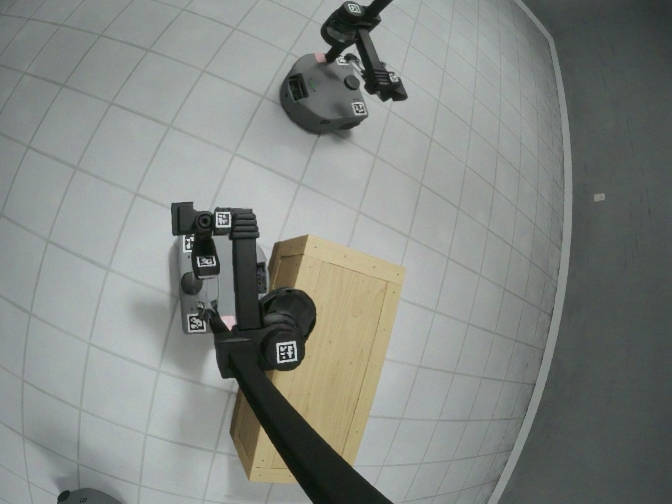

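>>> execute_actions:
  actions:
    - {"r1":{"base":{"rotate_rad":-0.2},"joints":{"arm_m":0.2}}}
  cameras: []

>>> execute_actions:
  actions:
    - {"r1":{"base":{"translate_m":-0.25}}}
  cameras: ["r1_nav_camera"]

Scene clock: 452.20 s.
r1.base_odometry: x=+1.336 y=+1.496 heading=+2.232 (m, m, rad; r1's odometry frame)
r1.turned_by_wheels: -0.199 (rad since the last result)
r1.turned_by_imu: -0.176 (rad since the last result)
r1.base_tilt: forward=-1.9 right=-0.4 (deg)
r1.lidar_m: 2.11 2.38 1.32 4.43 0.35 0.28 0.28 0.30 1.01 4.31 2.50 2.11
r1.head_depth_mm: 2351 2009 1731 1069 955 929 1114 / 2370 1989 1720 1066 951 1074 1092 / 2351 1966 1715 1060 961 - 1072 / 2343 1951 1690 1052 956 - 1060 / 2319 1949 1687 1053 958 - 1052 / 2285 1937 1665 1469 1150 1225 1053 / 2253 1915 1654 1471 1304 1206 1067
r1.base_status: rotate_rad off_target (by the wheels' count: -0.1987 of -0.2000)
r1.joint_positions: lift_m=+0.360 arm_m=+0.200 wrist_yaw_rad=+3.200 wrist_pitch_rad=-0.418 wrist_roll_rad=+0.017 gripper_m=+0.005 head_pan_rad=-3.135 head_tilt_rad=-1.091
r1.joint_status: all done
r1.on_its_own: right_wheel is at rest, and its effort (-62) is outside its rest range (-18 to +18)
r1.motor_effort: left_wheel=-2(35) right_wheel=-62(72) lift_m=+22(22) arm_m=+4(5) wrist_yaw_rad=-1(0) wrist_pitch_rad=+7(7) wrist_roll_rad=+0(0) gripper_m=+0(0) head_pan_rad=-1(1) head_tilt_rad=-2(4) (%)
r1.hand_pose: x=-0.0344 y=-0.1206 z=+0.3727 quat_wxyz=(+0.128, +0.693, +0.166, +0.690) (m; r1's base frame)
r1.wrist_depth_mm: 661 665 764 - - - - / 402 439 659 - - - - / 321 431 729 - - - - / 319 440 753 858 859 881 877 / 323 447 - - 704 715 726 / 326 409 - - 606 606 609 / 332 398 - - 521 537 524
r2.base_odometry: x=-1.387 y=-1.664 heading=-2.025 (m, m, rad; r2's odometry frame)
r2.turned_by_wheels: +0.000 (rad since the last result)
r2.turned_by_imu: -0.001 (rad since the last result)
r2.base_tilt: forward=-1.1 right=+2.1 (deg)
r2.lidar_m: 2.06 1.13 1.13 3.45 2.93 2.93 0.97 1.10 3.87 2.14 1.82 1.81
r2.head_depth_mm: 1943 1736 1567 1435 1319 - 1135 / 1925 1721 1561 1427 1305 1241 1129 / 1910 1709 1549 1419 1329 - 1114 / 1363 1505 1533 1407 1328 - 1098 / 1337 1291 1507 1404 1306 - 1099 / 1329 1369 1516 1387 1287 - 1088 / 1337 1597 1511 1383 1279 1192 1091
r2.base_status: not commanded
r2.joint_positions: lift_m=+0.281 arm_m=+0.000 wrist_yaw_rad=+3.200 wrist_pitch_rad=-0.417 wrist_roll_rad=-0.020 gripper_m=+0.005 head_pan_rad=-3.135 head_tilt_rad=-1.096
r2.joint_status: not commanded
r2.motor_effort: left_wheel=-1(1) right_wheel=+0(0) lift_m=+13(13) arm_m=-1(1) wrist_yaw_rad=+0(0) wrist_pitch_rad=+6(6) wrist_roll_rad=+0(0) gripper_m=-1(1) head_pan_rad=-3(3) head_tilt_rad=-2(2) (%)
r2.hand_pose: x=-0.0344 y=+0.0796 z=+0.2936 quat_wxyz=(+0.125, +0.680, +0.168, +0.703) (m; r2's base frame)
r2.wrist_depth_mm: - - - - - - - / - - - - - - - / - - - 979 929 906 888 / 804 792 769 745 730 715 691 / 642 633 615 - 591 584 565 / 536 532 532 - 511 488 482 / 453 - - - - 420 416
r3.base_odometry: x=-1.691 y=+0.124 heading=+0.372 (m, m, rad; r3's odometry frame)
r3.turned_by_wheels: +0.000 (rad since the last result)
r3.turned_by_imu: +0.000 (rad since the last result)
r3.base_tilt: forward=-0.7 right=+1.2 (deg)
r3.lidar_m: 2.59 3.32 3.30 3.02 2.39 2.35 2.58 1.01 0.75 0.79 2.41 2.38
r3.head_depth_mm: 2247 2478 2315 1856 1555 1350 1183 / 2417 2681 2282 1846 1562 1355 1190 / 2590 2811 2279 1862 1559 1350 1189 / 2825 2941 2315 1862 1575 1352 1190 / 3047 3009 2309 1868 1565 1350 1188 / 3318 3053 2318 1870 1532 1357 1187 / 3706 3031 2313 1877 1052 1326 1191
r3.base_status: not commanded
r3.joint_positions: lift_m=+0.250 arm_m=+0.001 wrist_yaw_rad=+3.199 wrist_pitch_rad=-0.415 wrist_roll_rad=+0.020 gripper_m=+0.005 head_pan_rad=-3.133 head_tilt_rad=-0.704
r3.joint_status: not commanded
r3.motor_effort: left_wheel=+2(2) right_wheel=-2(1) lift_m=+24(24) arm_m=-2(2) wrist_yaw_rad=+1(0) wrist_pitch_rad=+5(5) wrist_roll_rad=-1(0) gripper_m=-2(1) head_pan_rad=-5(4) head_tilt_rad=+3(2) (%)
r3.hand_pose: x=-0.0341 y=+0.0784 z=+0.2636 quat_wxyz=(+0.128, +0.694, +0.164, +0.689) (m; r3's base frame)
r3.wrist_depth_mm: - - - - - - - / - - - - - - - / 790 794 792 789 788 795 782 / 629 625 621 635 626 628 624 / 524 517 535 - 518 521 523 / 447 - - - 440 442 443 / - - - - - 385 387
pictures: none
No camera images: the call's "cameras" was empty. Leave "cameras" out to get every camera's image.

Scene clock: 455.73 s.
r1.base_odometry: x=+1.489 y=+1.299 heading=+2.231 (m, m, rad; r1's odometry frame)
r1.turned_by_wheels: +0.000 (rad since the last result)
r1.turned_by_imu: +0.089 (rad since the last result)
r1.base_tilt: forward=-1.9 right=-0.5 (deg)
r1.lidar_m: 2.32 2.74 1.44 0.33 0.26 0.26 0.28 0.42 0.91 0.98 2.62 2.32
r1.head_depth_mm: 2234 2017 1740 1514 955 904 1064 / 2265 2009 1719 1062 949 881 1094 / 2270 1986 1699 1059 962 - 1076 / 2280 1958 1693 1057 972 - 1056 / 2295 1959 1687 1477 1126 - 1059 / 2280 1931 1663 1471 1313 1225 1062 / 2277 1928 1661 1467 1311 1202 1071
r1.base_status: translate_m off_target (by the wheels' count: -0.2495 of -0.2500)
r1.joint_positions: lift_m=+0.360 arm_m=+0.200 wrist_yaw_rad=+3.200 wrist_pitch_rad=-0.418 wrist_roll_rad=+0.017 gripper_m=+0.005 head_pan_rad=-3.135 head_tilt_rad=-1.091
r1.joint_status: not commanded
r1.on_its_own: left_wheel is at rest, and its effort (-44) is outside its rest range (-18 to +18); right_wheel is at rest, and its effort (-57) is outside its rest range (-18 to +18)
r1.motor_effort: left_wheel=-44(58) right_wheel=-57(100) lift_m=+22(23) arm_m=+3(4) wrist_yaw_rad=+0(0) wrist_pitch_rad=+7(7) wrist_roll_rad=+0(0) gripper_m=-1(2) head_pan_rad=-2(1) head_tilt_rad=-4(5) (%)
r1.hand_pose: x=-0.0343 y=-0.1207 z=+0.3726 quat_wxyz=(+0.128, +0.693, +0.166, +0.690) (m; r1's base frame)
r1.wrist_depth_mm: - 663 674 686 - - - / 405 405 474 680 - - - / 322 396 493 751 - - - / 344 416 548 807 859 901 891 / 359 436 - - 739 710 730 / 374 438 - - 619 616 593 / 395 450 - - 533 523 520
r2.base_odometry: x=-1.387 y=-1.664 heading=-2.025 (m, m, rad; r2's odometry frame)
r2.turned_by_wheels: +0.000 (rad since the last result)
r2.turned_by_imu: -0.001 (rad since the last result)
r2.base_tilt: forward=-1.2 right=+1.7 (deg)
r2.lidar_m: 2.06 1.13 1.13 3.43 2.93 2.92 1.06 1.20 3.87 2.15 1.82 1.81
r2.head_depth_mm: 1948 1734 1574 1424 1315 - 1136 / 1931 1725 1558 1421 1315 1238 1126 / 1915 1702 1549 1412 1328 - 1114 / 1350 1499 1543 1406 1329 - 1104 / 1337 1413 1523 1401 1300 - 1100 / 1329 1443 1520 1394 1285 - 1093 / 1564 1623 1510 1386 1281 1193 1095
r2.base_status: not commanded
r2.joint_positions: lift_m=+0.281 arm_m=+0.000 wrist_yaw_rad=+3.200 wrist_pitch_rad=-0.417 wrist_roll_rad=-0.020 gripper_m=+0.005 head_pan_rad=-3.135 head_tilt_rad=-1.096
r2.joint_status: not commanded
r2.motor_effort: left_wheel=-1(1) right_wheel=+0(0) lift_m=+13(13) arm_m=-1(1) wrist_yaw_rad=+0(0) wrist_pitch_rad=+6(6) wrist_roll_rad=+0(0) gripper_m=-1(1) head_pan_rad=-2(2) head_tilt_rad=-2(1) (%)
r2.hand_pose: x=-0.0344 y=+0.0796 z=+0.2936 quat_wxyz=(+0.125, +0.680, +0.168, +0.703) (m; r2's base frame)
r2.wrist_depth_mm: - - - - - - - / - - - - - - - / - - - 980 942 917 873 / 803 791 764 751 721 708 693 / 648 635 616 - 591 580 565 / 539 529 538 - 510 491 480 / 459 - - - - 422 418
r3.base_odometry: x=-1.691 y=+0.124 heading=+0.372 (m, m, rad; r3's odometry frame)
r3.turned_by_wheels: +0.000 (rad since the last result)
r3.turned_by_imu: +0.000 (rad since the last result)
r3.base_tilt: forward=-0.7 right=+1.2 (deg)
r3.lidar_m: 2.57 3.34 3.30 3.03 2.40 2.36 2.58 2.36 0.77 0.74 2.40 2.38
r3.head_depth_mm: 2252 2481 2276 1867 1555 1342 1190 / 2422 2664 2303 1876 1555 1349 1188 / 2581 2805 2291 1858 1564 1346 1189 / 2767 2960 2326 1846 1559 1350 1187 / 3041 3075 2323 1855 1570 1347 1194 / 3339 3048 2303 1866 1567 1350 1181 / 3670 3036 2324 1870 1569 1357 1185
r3.base_status: not commanded
r3.joint_positions: lift_m=+0.250 arm_m=+0.001 wrist_yaw_rad=+3.199 wrist_pitch_rad=-0.415 wrist_roll_rad=+0.020 gripper_m=+0.005 head_pan_rad=-3.133 head_tilt_rad=-0.704
r3.joint_status: not commanded
r3.motor_effort: left_wheel=+2(2) right_wheel=-1(2) lift_m=+24(24) arm_m=-2(2) wrist_yaw_rad=+0(0) wrist_pitch_rad=+5(5) wrist_roll_rad=+0(0) gripper_m=-1(1) head_pan_rad=-4(5) head_tilt_rad=+2(2) (%)
r3.hand_pose: x=-0.0341 y=+0.0784 z=+0.2636 quat_wxyz=(+0.128, +0.694, +0.164, +0.689) (m; r3's base frame)
r3.wrist_depth_mm: - - - - - - - / - - - - - - - / 789 785 789 792 779 789 801 / 631 631 636 629 624 631 630 / 522 520 537 - 523 517 519 / 449 - - - 446 445 442 / - - - - - 388 386
pictures: r1_nav_camera (sideways: a quarter turn counterclockwise sets it upright)
Images, in order (width x height): r1_nav_camera 672x504.

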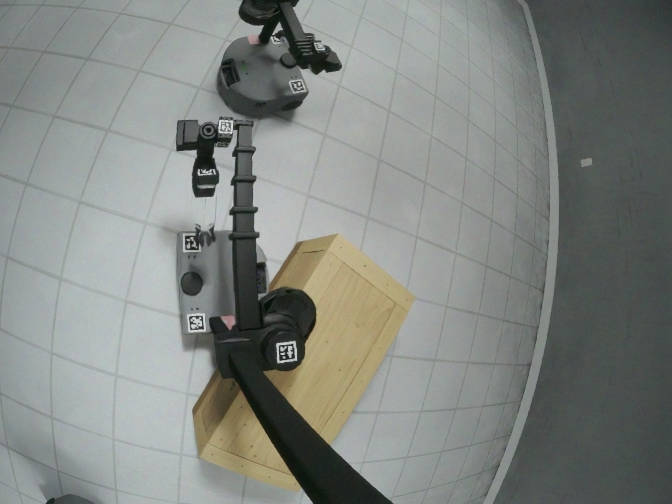

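>>> execute_actions:
  actions:
    - {"r1":{"base":{"rotate_rad":-0.32},"joints":{"arm_m":0.3}},"r3":{"base":{"translate_m":0.35}}}
  cameras: []

>>> execute_actions:
  actions:
    - {"r1":{"base":{"translate_m":-0.22}}}
  cameras: ["r1_nav_camera"]

Scene clock: 471.30 s.
r1.base_odometry: x=+1.489 y=+1.299 heading=+1.913 (m, m, rad; r1's odometry frame)
r1.turned_by_wheels: -0.318 (rad since the last result)
r1.turned_by_imu: -0.248 (rad since the last result)
r1.base_tilt: forward=-2.0 right=-0.3 (deg)
r1.lidar_m: 2.30 2.43 1.44 0.44 0.29 0.27 0.27 0.34 1.17 1.21 3.12 2.36
r1.head_depth_mm: 2285 2034 1726 1524 957 897 1107 / 2279 2008 1730 1068 948 891 1095 / 2282 1972 1698 1059 962 - 1075 / 2285 1958 1696 1052 966 - 1056 / 2252 1944 1674 1042 981 - 1058 / 2257 1913 1662 1466 1189 1221 1072 / 2270 1920 1661 1464 1315 1205 1072
r1.base_status: rotate_rad off_target (by the wheels' count: -0.3179 of -0.3200)
r1.joint_positions: lift_m=+0.360 arm_m=+0.300 wrist_yaw_rad=+3.200 wrist_pitch_rad=-0.418 wrist_roll_rad=+0.017 gripper_m=+0.005 head_pan_rad=-3.135 head_tilt_rad=-1.091
r1.joint_status: all done
r1.on_its_own: right_wheel is at rest, and its effort (-87) is outside its rest range (-18 to +18)
r1.motor_effort: left_wheel=+7(37) right_wheel=-87(87) lift_m=+22(23) arm_m=+4(4) wrist_yaw_rad=+0(0) wrist_pitch_rad=+7(7) wrist_roll_rad=+0(0) gripper_m=+0(0) head_pan_rad=-2(1) head_tilt_rad=-3(3) (%)
r1.hand_pose: x=-0.0343 y=-0.2206 z=+0.3726 quat_wxyz=(+0.128, +0.693, +0.166, +0.690) (m; r1's base frame)
r1.wrist_depth_mm: - 667 672 - - - - / 399 446 603 - - - - / 349 445 639 - - - - / 363 463 626 900 877 865 866 / 376 471 - - 722 724 716 / 388 462 - - 613 626 606 / 399 488 - - 534 518 531
r2.base_odometry: x=-1.387 y=-1.664 heading=-2.025 (m, m, rad; r2's odometry frame)
r2.turned_by_wheels: +0.000 (rad since the last result)
r2.turned_by_imu: -0.001 (rad since the last result)
r2.base_tilt: forward=-1.1 right=+1.6 (deg)
r2.lidar_m: 2.06 1.13 1.13 3.44 2.94 2.92 1.05 1.20 3.89 2.15 1.82 1.81
r2.head_depth_mm: 1947 1732 1563 1432 1315 - 1137 / 1926 1722 1558 1421 1315 1240 1128 / 1914 1707 1544 1419 1333 - 1110 / 1347 1498 1543 1414 1329 - 1098 / 1330 1415 1532 1403 1304 - 1097 / 1331 1443 1521 1386 1286 - 1089 / 1571 1608 1507 1381 1269 1192 1097
r2.base_status: not commanded
r2.joint_positions: lift_m=+0.281 arm_m=+0.000 wrist_yaw_rad=+3.200 wrist_pitch_rad=-0.417 wrist_roll_rad=-0.020 gripper_m=+0.005 head_pan_rad=-3.135 head_tilt_rad=-1.096
r2.joint_status: not commanded
r2.motor_effort: left_wheel=-1(1) right_wheel=+0(0) lift_m=+13(13) arm_m=-1(1) wrist_yaw_rad=-1(1) wrist_pitch_rad=+6(6) wrist_roll_rad=+0(0) gripper_m=+0(0) head_pan_rad=-2(3) head_tilt_rad=-2(2) (%)
r2.hand_pose: x=-0.0344 y=+0.0796 z=+0.2936 quat_wxyz=(+0.125, +0.680, +0.168, +0.703) (m; r2's base frame)
r2.wrist_depth_mm: - - - - - - - / - - - - - - - / - - - 977 930 927 886 / 807 791 785 746 726 706 683 / 639 628 622 - 598 583 565 / 535 527 535 - 512 487 474 / 455 - - - - 423 413
r3.base_odometry: x=-1.365 y=+0.252 heading=+0.372 (m, m, rad; r3's odometry frame)
r3.turned_by_wheels: +0.000 (rad since the last result)
r3.turned_by_imu: +0.001 (rad since the last result)
r3.base_tilt: forward=-0.8 right=+1.2 (deg)
r3.lidar_m: 2.28 3.12 3.09 3.35 2.67 2.64 2.88 1.17 0.89 2.67 2.12 2.10
r3.head_depth_mm: 2533 2732 2270 1856 1556 1341 1188 / 2733 2835 2285 1860 1562 1348 1185 / 2882 2990 2305 1864 1566 1354 1186 / 3192 3010 2307 1877 1558 1342 1188 / 3399 3015 2318 1863 1573 1347 1187 / 3664 3018 2300 1862 1540 1358 1187 / 3902 3079 2327 1880 1469 1347 1188
r3.base_status: done
r3.joint_positions: lift_m=+0.250 arm_m=+0.001 wrist_yaw_rad=+3.199 wrist_pitch_rad=-0.415 wrist_roll_rad=+0.020 gripper_m=+0.005 head_pan_rad=-3.133 head_tilt_rad=-0.704
r3.joint_status: not commanded
r3.motor_effort: left_wheel=+2(10) right_wheel=-2(6) lift_m=+24(24) arm_m=-2(2) wrist_yaw_rad=+0(0) wrist_pitch_rad=+5(5) wrist_roll_rad=+0(0) gripper_m=-2(1) head_pan_rad=-5(5) head_tilt_rad=+2(2) (%)
r3.hand_pose: x=-0.0342 y=+0.0784 z=+0.2636 quat_wxyz=(+0.128, +0.694, +0.164, +0.689) (m; r3's base frame)
r3.wrist_depth_mm: - - - - - - - / - - - - - - - / 795 790 788 800 792 788 796 / 629 626 626 626 633 632 627 / 519 521 537 - 516 517 520 / 451 - - - 445 448 443 / - - - - - 388 387
pictures: none
No camera images: the call's "cameras" was empty. Leave "cameras" out to get every camera's image.

Scene clock: 474.83 s.
r1.base_odometry: x=+1.563 y=+1.093 heading=+1.914 (m, m, rad; r1's odometry frame)
r1.turned_by_wheels: +0.000 (rad since the last result)
r1.turned_by_imu: -0.167 (rad since the last result)
r1.base_tilt: forward=-1.9 right=-0.4 (deg)
r1.lidar_m: 2.35 2.38 3.01 0.51 0.31 0.27 0.27 0.32 3.09 1.10 3.82 2.52
r1.head_depth_mm: 2366 2019 1735 1523 956 898 1101 / 2313 1996 1710 1062 949 913 1092 / 2284 1986 1692 1057 961 - 1069 / 2278 1968 1687 1051 960 - 1066 / 2210 1945 1686 1042 966 - 1058 / 2199 1931 1665 1452 987 1215 1068 / 2152 1922 1642 1457 1304 1209 1075
r1.base_status: translate_m off_target (by the wheels' count: -0.2195 of -0.2200)
r1.joint_positions: lift_m=+0.360 arm_m=+0.300 wrist_yaw_rad=+3.200 wrist_pitch_rad=-0.418 wrist_roll_rad=+0.017 gripper_m=+0.005 head_pan_rad=-3.135 head_tilt_rad=-1.091
r1.joint_status: not commanded
r1.on_its_own: left_wheel is at rest, and its effort (-41) is outside its rest range (-18 to +18); right_wheel is at rest, and its effort (-78) is outside its rest range (-18 to +18)
r1.motor_effort: left_wheel=-41(52) right_wheel=-78(100) lift_m=+22(22) arm_m=+3(4) wrist_yaw_rad=-1(0) wrist_pitch_rad=+7(7) wrist_roll_rad=+0(0) gripper_m=-1(0) head_pan_rad=-1(2) head_tilt_rad=-4(4) (%)
r1.hand_pose: x=-0.0343 y=-0.2207 z=+0.3726 quat_wxyz=(+0.128, +0.693, +0.166, +0.690) (m; r1's base frame)
r1.wrist_depth_mm: - 677 730 - - - - / 400 455 640 - - - - / 341 445 669 - - - - / 353 466 662 932 916 889 899 / 361 462 - - 734 700 732 / 369 451 - - 605 609 608 / 378 462 - - 520 534 532
r2.base_odometry: x=-1.387 y=-1.664 heading=-2.025 (m, m, rad; r2's odometry frame)
r2.turned_by_wheels: +0.000 (rad since the last result)
r2.turned_by_imu: -0.001 (rad since the last result)
r2.base_tilt: forward=-1.1 right=+1.9 (deg)
r2.lidar_m: 2.06 1.13 1.14 3.43 2.93 2.93 1.07 1.24 3.88 2.15 1.81 1.82
r2.head_depth_mm: 1939 1732 1570 1431 1315 - 1142 / 1934 1727 1551 1423 1315 1240 1129 / 1906 1709 1551 1414 1335 - 1110 / 1355 1505 1540 1401 1328 - 1098 / 1335 1424 1524 1397 1304 - 1100 / 1337 1470 1525 1389 1285 - 1089 / 1591 1631 1519 1385 1275 1197 1089
r2.base_status: not commanded
r2.joint_positions: lift_m=+0.281 arm_m=+0.000 wrist_yaw_rad=+3.200 wrist_pitch_rad=-0.417 wrist_roll_rad=-0.020 gripper_m=+0.005 head_pan_rad=-3.135 head_tilt_rad=-1.096
r2.joint_status: not commanded
r2.motor_effort: left_wheel=-1(1) right_wheel=+1(1) lift_m=+13(13) arm_m=-1(1) wrist_yaw_rad=+0(1) wrist_pitch_rad=+6(6) wrist_roll_rad=+0(0) gripper_m=+0(1) head_pan_rad=-3(3) head_tilt_rad=-1(1) (%)
r2.hand_pose: x=-0.0344 y=+0.0796 z=+0.2936 quat_wxyz=(+0.125, +0.680, +0.168, +0.703) (m; r2's base frame)
r2.wrist_depth_mm: - - - - - - - / - - - - - - - / - - - 969 950 922 887 / 805 789 769 743 725 702 689 / 650 630 611 - 593 576 565 / 535 530 534 - 510 488 477 / 457 - - - - 420 418
r3.base_odometry: x=-1.365 y=+0.252 heading=+0.372 (m, m, rad; r3's odometry frame)
r3.turned_by_wheels: +0.000 (rad since the last result)
r3.turned_by_imu: +0.000 (rad since the last result)
r3.base_tilt: forward=-0.7 right=+1.2 (deg)
r3.lidar_m: 2.28 3.14 3.08 3.35 2.66 2.64 2.89 1.10 0.90 2.67 2.12 2.10
r3.head_depth_mm: 2542 2733 2313 1844 1557 1340 1183 / 2697 2876 2303 1857 1555 1344 1179 / 2890 3016 2267 1866 1570 1344 1189 / 3091 2974 2311 1868 1573 1343 1186 / 3365 3033 2316 1864 1562 1354 1186 / 3715 3011 2318 1870 1568 1359 1186 / 3960 3012 2348 1870 1481 1361 1189
r3.base_status: not commanded
r3.joint_positions: lift_m=+0.250 arm_m=+0.001 wrist_yaw_rad=+3.199 wrist_pitch_rad=-0.415 wrist_roll_rad=+0.020 gripper_m=+0.005 head_pan_rad=-3.133 head_tilt_rad=-0.704
r3.joint_status: not commanded
r3.motor_effort: left_wheel=+2(2) right_wheel=-2(2) lift_m=+24(24) arm_m=-2(2) wrist_yaw_rad=+0(1) wrist_pitch_rad=+5(5) wrist_roll_rad=-1(1) gripper_m=-1(1) head_pan_rad=-4(4) head_tilt_rad=+2(1) (%)
r3.hand_pose: x=-0.0342 y=+0.0784 z=+0.2636 quat_wxyz=(+0.128, +0.694, +0.164, +0.689) (m; r3's base frame)
r3.wrist_depth_mm: - - - - - - - / - - - - - - - / 795 790 791 786 800 797 781 / 628 629 628 624 630 636 627 / 522 519 542 - 520 516 519 / 451 - - - 443 444 444 / - - - - - 387 387
pictures: r1_nav_camera (sideways: a quarter turn counterclockwise sets it upright)
Images, in order (width x height): r1_nav_camera 672x504.

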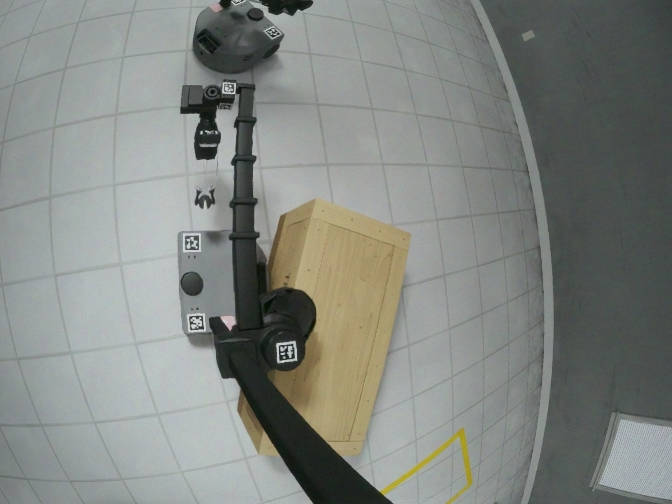

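>>> execute_actions:
  actions:
    - {"r1":{"base":{"translate_m":-0.4},"joints":{"arm_m":0.26}}}
  cameras: ["r1_nav_camera"]

Scene clock: 481.70 s.
r1.base_odometry: x=+1.697 y=+0.716 heading=+1.913 (m, m, rad; r1's odometry frame)
r1.turned_by_wheels: +0.000 (rad since the last result)
r1.turned_by_imu: -0.221 (rad since the last result)
r1.base_tilt: forward=-2.0 right=-0.4 (deg)
r1.lidar_m: 2.45 2.44 2.73 1.60 0.33 0.28 0.28 0.31 2.57 1.02 1.08 2.98
r1.head_depth_mm: 2412 2021 1710 1068 957 902 1101 / 2357 1999 1714 1065 954 998 1088 / 2349 1976 1693 1065 959 - 1071 / 2282 1979 1689 1051 954 - 1064 / 2190 1957 1677 1051 962 - 1061 / 2177 1934 1679 1078 970 1214 1064 / 2116 1927 1660 1458 1299 1209 1065
r1.base_status: translate_m off_target (by the wheels' count: -0.3995 of -0.4000)
r1.joint_positions: lift_m=+0.360 arm_m=+0.260 wrist_yaw_rad=+3.200 wrist_pitch_rad=-0.418 wrist_roll_rad=+0.017 gripper_m=+0.005 head_pan_rad=-3.135 head_tilt_rad=-1.091
r1.joint_status: all done
r1.on_its_own: left_wheel is at rest, and its effort (-46) is outside its rest range (-18 to +18); right_wheel is at rest, and its effort (-73) is outside its rest range (-18 to +18)
r1.motor_effort: left_wheel=-46(63) right_wheel=-73(95) lift_m=+22(22) arm_m=-2(3) wrist_yaw_rad=-1(0) wrist_pitch_rad=+7(7) wrist_roll_rad=+0(0) gripper_m=-1(1) head_pan_rad=-1(1) head_tilt_rad=-3(3) (%)
r1.hand_pose: x=-0.0343 y=-0.1812 z=+0.3726 quat_wxyz=(+0.128, +0.693, +0.166, +0.690) (m; r1's base frame)
r1.wrist_depth_mm: 677 671 755 - - - - / 401 449 654 - - - - / 326 433 688 - - - - / 334 452 673 926 853 877 867 / 341 439 - - 720 714 722 / 348 429 - - 607 609 604 / 350 420 - - 525 536 531
r2.base_odometry: x=-1.387 y=-1.664 heading=-2.025 (m, m, rad; r2's odometry frame)
r2.turned_by_wheels: +0.000 (rad since the last result)
r2.turned_by_imu: -0.001 (rad since the last result)
r2.base_tilt: forward=-1.1 right=+1.8 (deg)
r2.lidar_m: 2.06 1.13 1.14 3.44 2.93 2.92 1.11 1.48 3.87 2.15 1.82 1.81
r2.head_depth_mm: 1932 1732 1578 1434 1320 - 1136 / 1936 1718 1563 1427 1310 1243 1131 / 1920 1719 1549 1417 1333 - 1111 / 1346 1499 1536 1405 1328 - 1099 / 1331 1455 1526 1402 1301 - 1100 / 1340 1558 1522 1392 1280 - 1092 / 1629 1650 1501 1385 1271 1194 1088
r2.base_status: not commanded
r2.joint_positions: lift_m=+0.281 arm_m=+0.000 wrist_yaw_rad=+3.200 wrist_pitch_rad=-0.417 wrist_roll_rad=-0.020 gripper_m=+0.005 head_pan_rad=-3.135 head_tilt_rad=-1.096
r2.joint_status: not commanded
r2.motor_effort: left_wheel=-1(1) right_wheel=+1(0) lift_m=+13(13) arm_m=-1(2) wrist_yaw_rad=+0(0) wrist_pitch_rad=+6(6) wrist_roll_rad=+0(0) gripper_m=+0(1) head_pan_rad=-3(3) head_tilt_rad=-2(1) (%)
r2.hand_pose: x=-0.0344 y=+0.0796 z=+0.2936 quat_wxyz=(+0.125, +0.680, +0.168, +0.703) (m; r2's base frame)
r2.wrist_depth_mm: - - - - - - - / - - - - - - - / - - - 969 955 904 891 / 814 797 769 745 733 699 696 / 640 628 621 - 596 585 569 / 534 526 538 - 509 492 480 / 455 - - - - 425 417
r3.base_odometry: x=-1.365 y=+0.252 heading=+0.372 (m, m, rad; r3's odometry frame)
r3.turned_by_wheels: +0.000 (rad since the last result)
r3.turned_by_imu: +0.000 (rad since the last result)
r3.base_tilt: forward=-0.7 right=+1.2 (deg)
r3.lidar_m: 2.28 3.13 3.09 3.35 2.66 2.64 2.89 1.02 0.93 1.15 2.13 2.10
r3.head_depth_mm: 2543 2739 2280 1845 1563 1351 1186 / 2727 2876 2281 1860 1555 1349 1179 / 2892 2982 2297 1862 1560 1351 1182 / 3091 3018 2310 1859 1566 1348 1188 / 3451 3033 2314 1869 1567 1351 1184 / 3688 3014 2313 1882 1566 1355 1195 / 3899 3056 2297 1869 1577 1352 1188
r3.base_status: not commanded
r3.joint_positions: lift_m=+0.250 arm_m=+0.001 wrist_yaw_rad=+3.199 wrist_pitch_rad=-0.415 wrist_roll_rad=+0.020 gripper_m=+0.005 head_pan_rad=-3.133 head_tilt_rad=-0.704
r3.joint_status: not commanded
r3.motor_effort: left_wheel=+2(2) right_wheel=-2(2) lift_m=+24(24) arm_m=-2(2) wrist_yaw_rad=+1(0) wrist_pitch_rad=+5(5) wrist_roll_rad=+0(0) gripper_m=-1(1) head_pan_rad=-5(4) head_tilt_rad=+2(3) (%)
r3.hand_pose: x=-0.0342 y=+0.0784 z=+0.2636 quat_wxyz=(+0.128, +0.694, +0.164, +0.689) (m; r3's base frame)
r3.wrist_depth_mm: - - - - - - - / - - - - - - - / 790 785 807 789 792 800 800 / 628 627 626 635 625 625 623 / 516 520 537 - 524 519 522 / 453 - - - 444 444 442 / - - - - - 386 389
pictures: r1_nav_camera (sideways: a quarter turn counterclockwise sets it upright)
Images, in order (width x height): r1_nav_camera 672x504.

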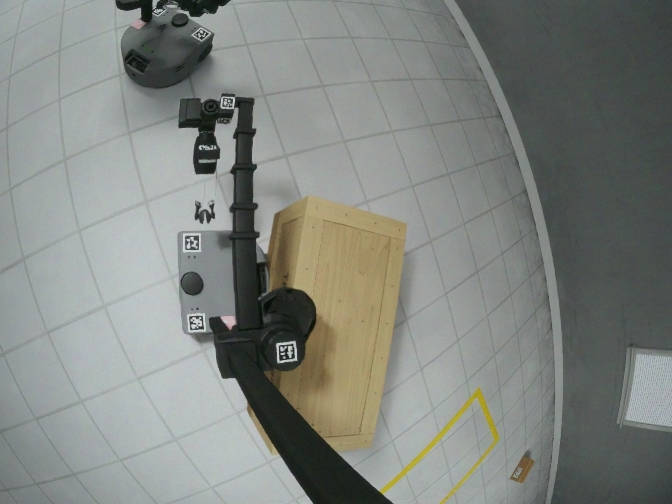

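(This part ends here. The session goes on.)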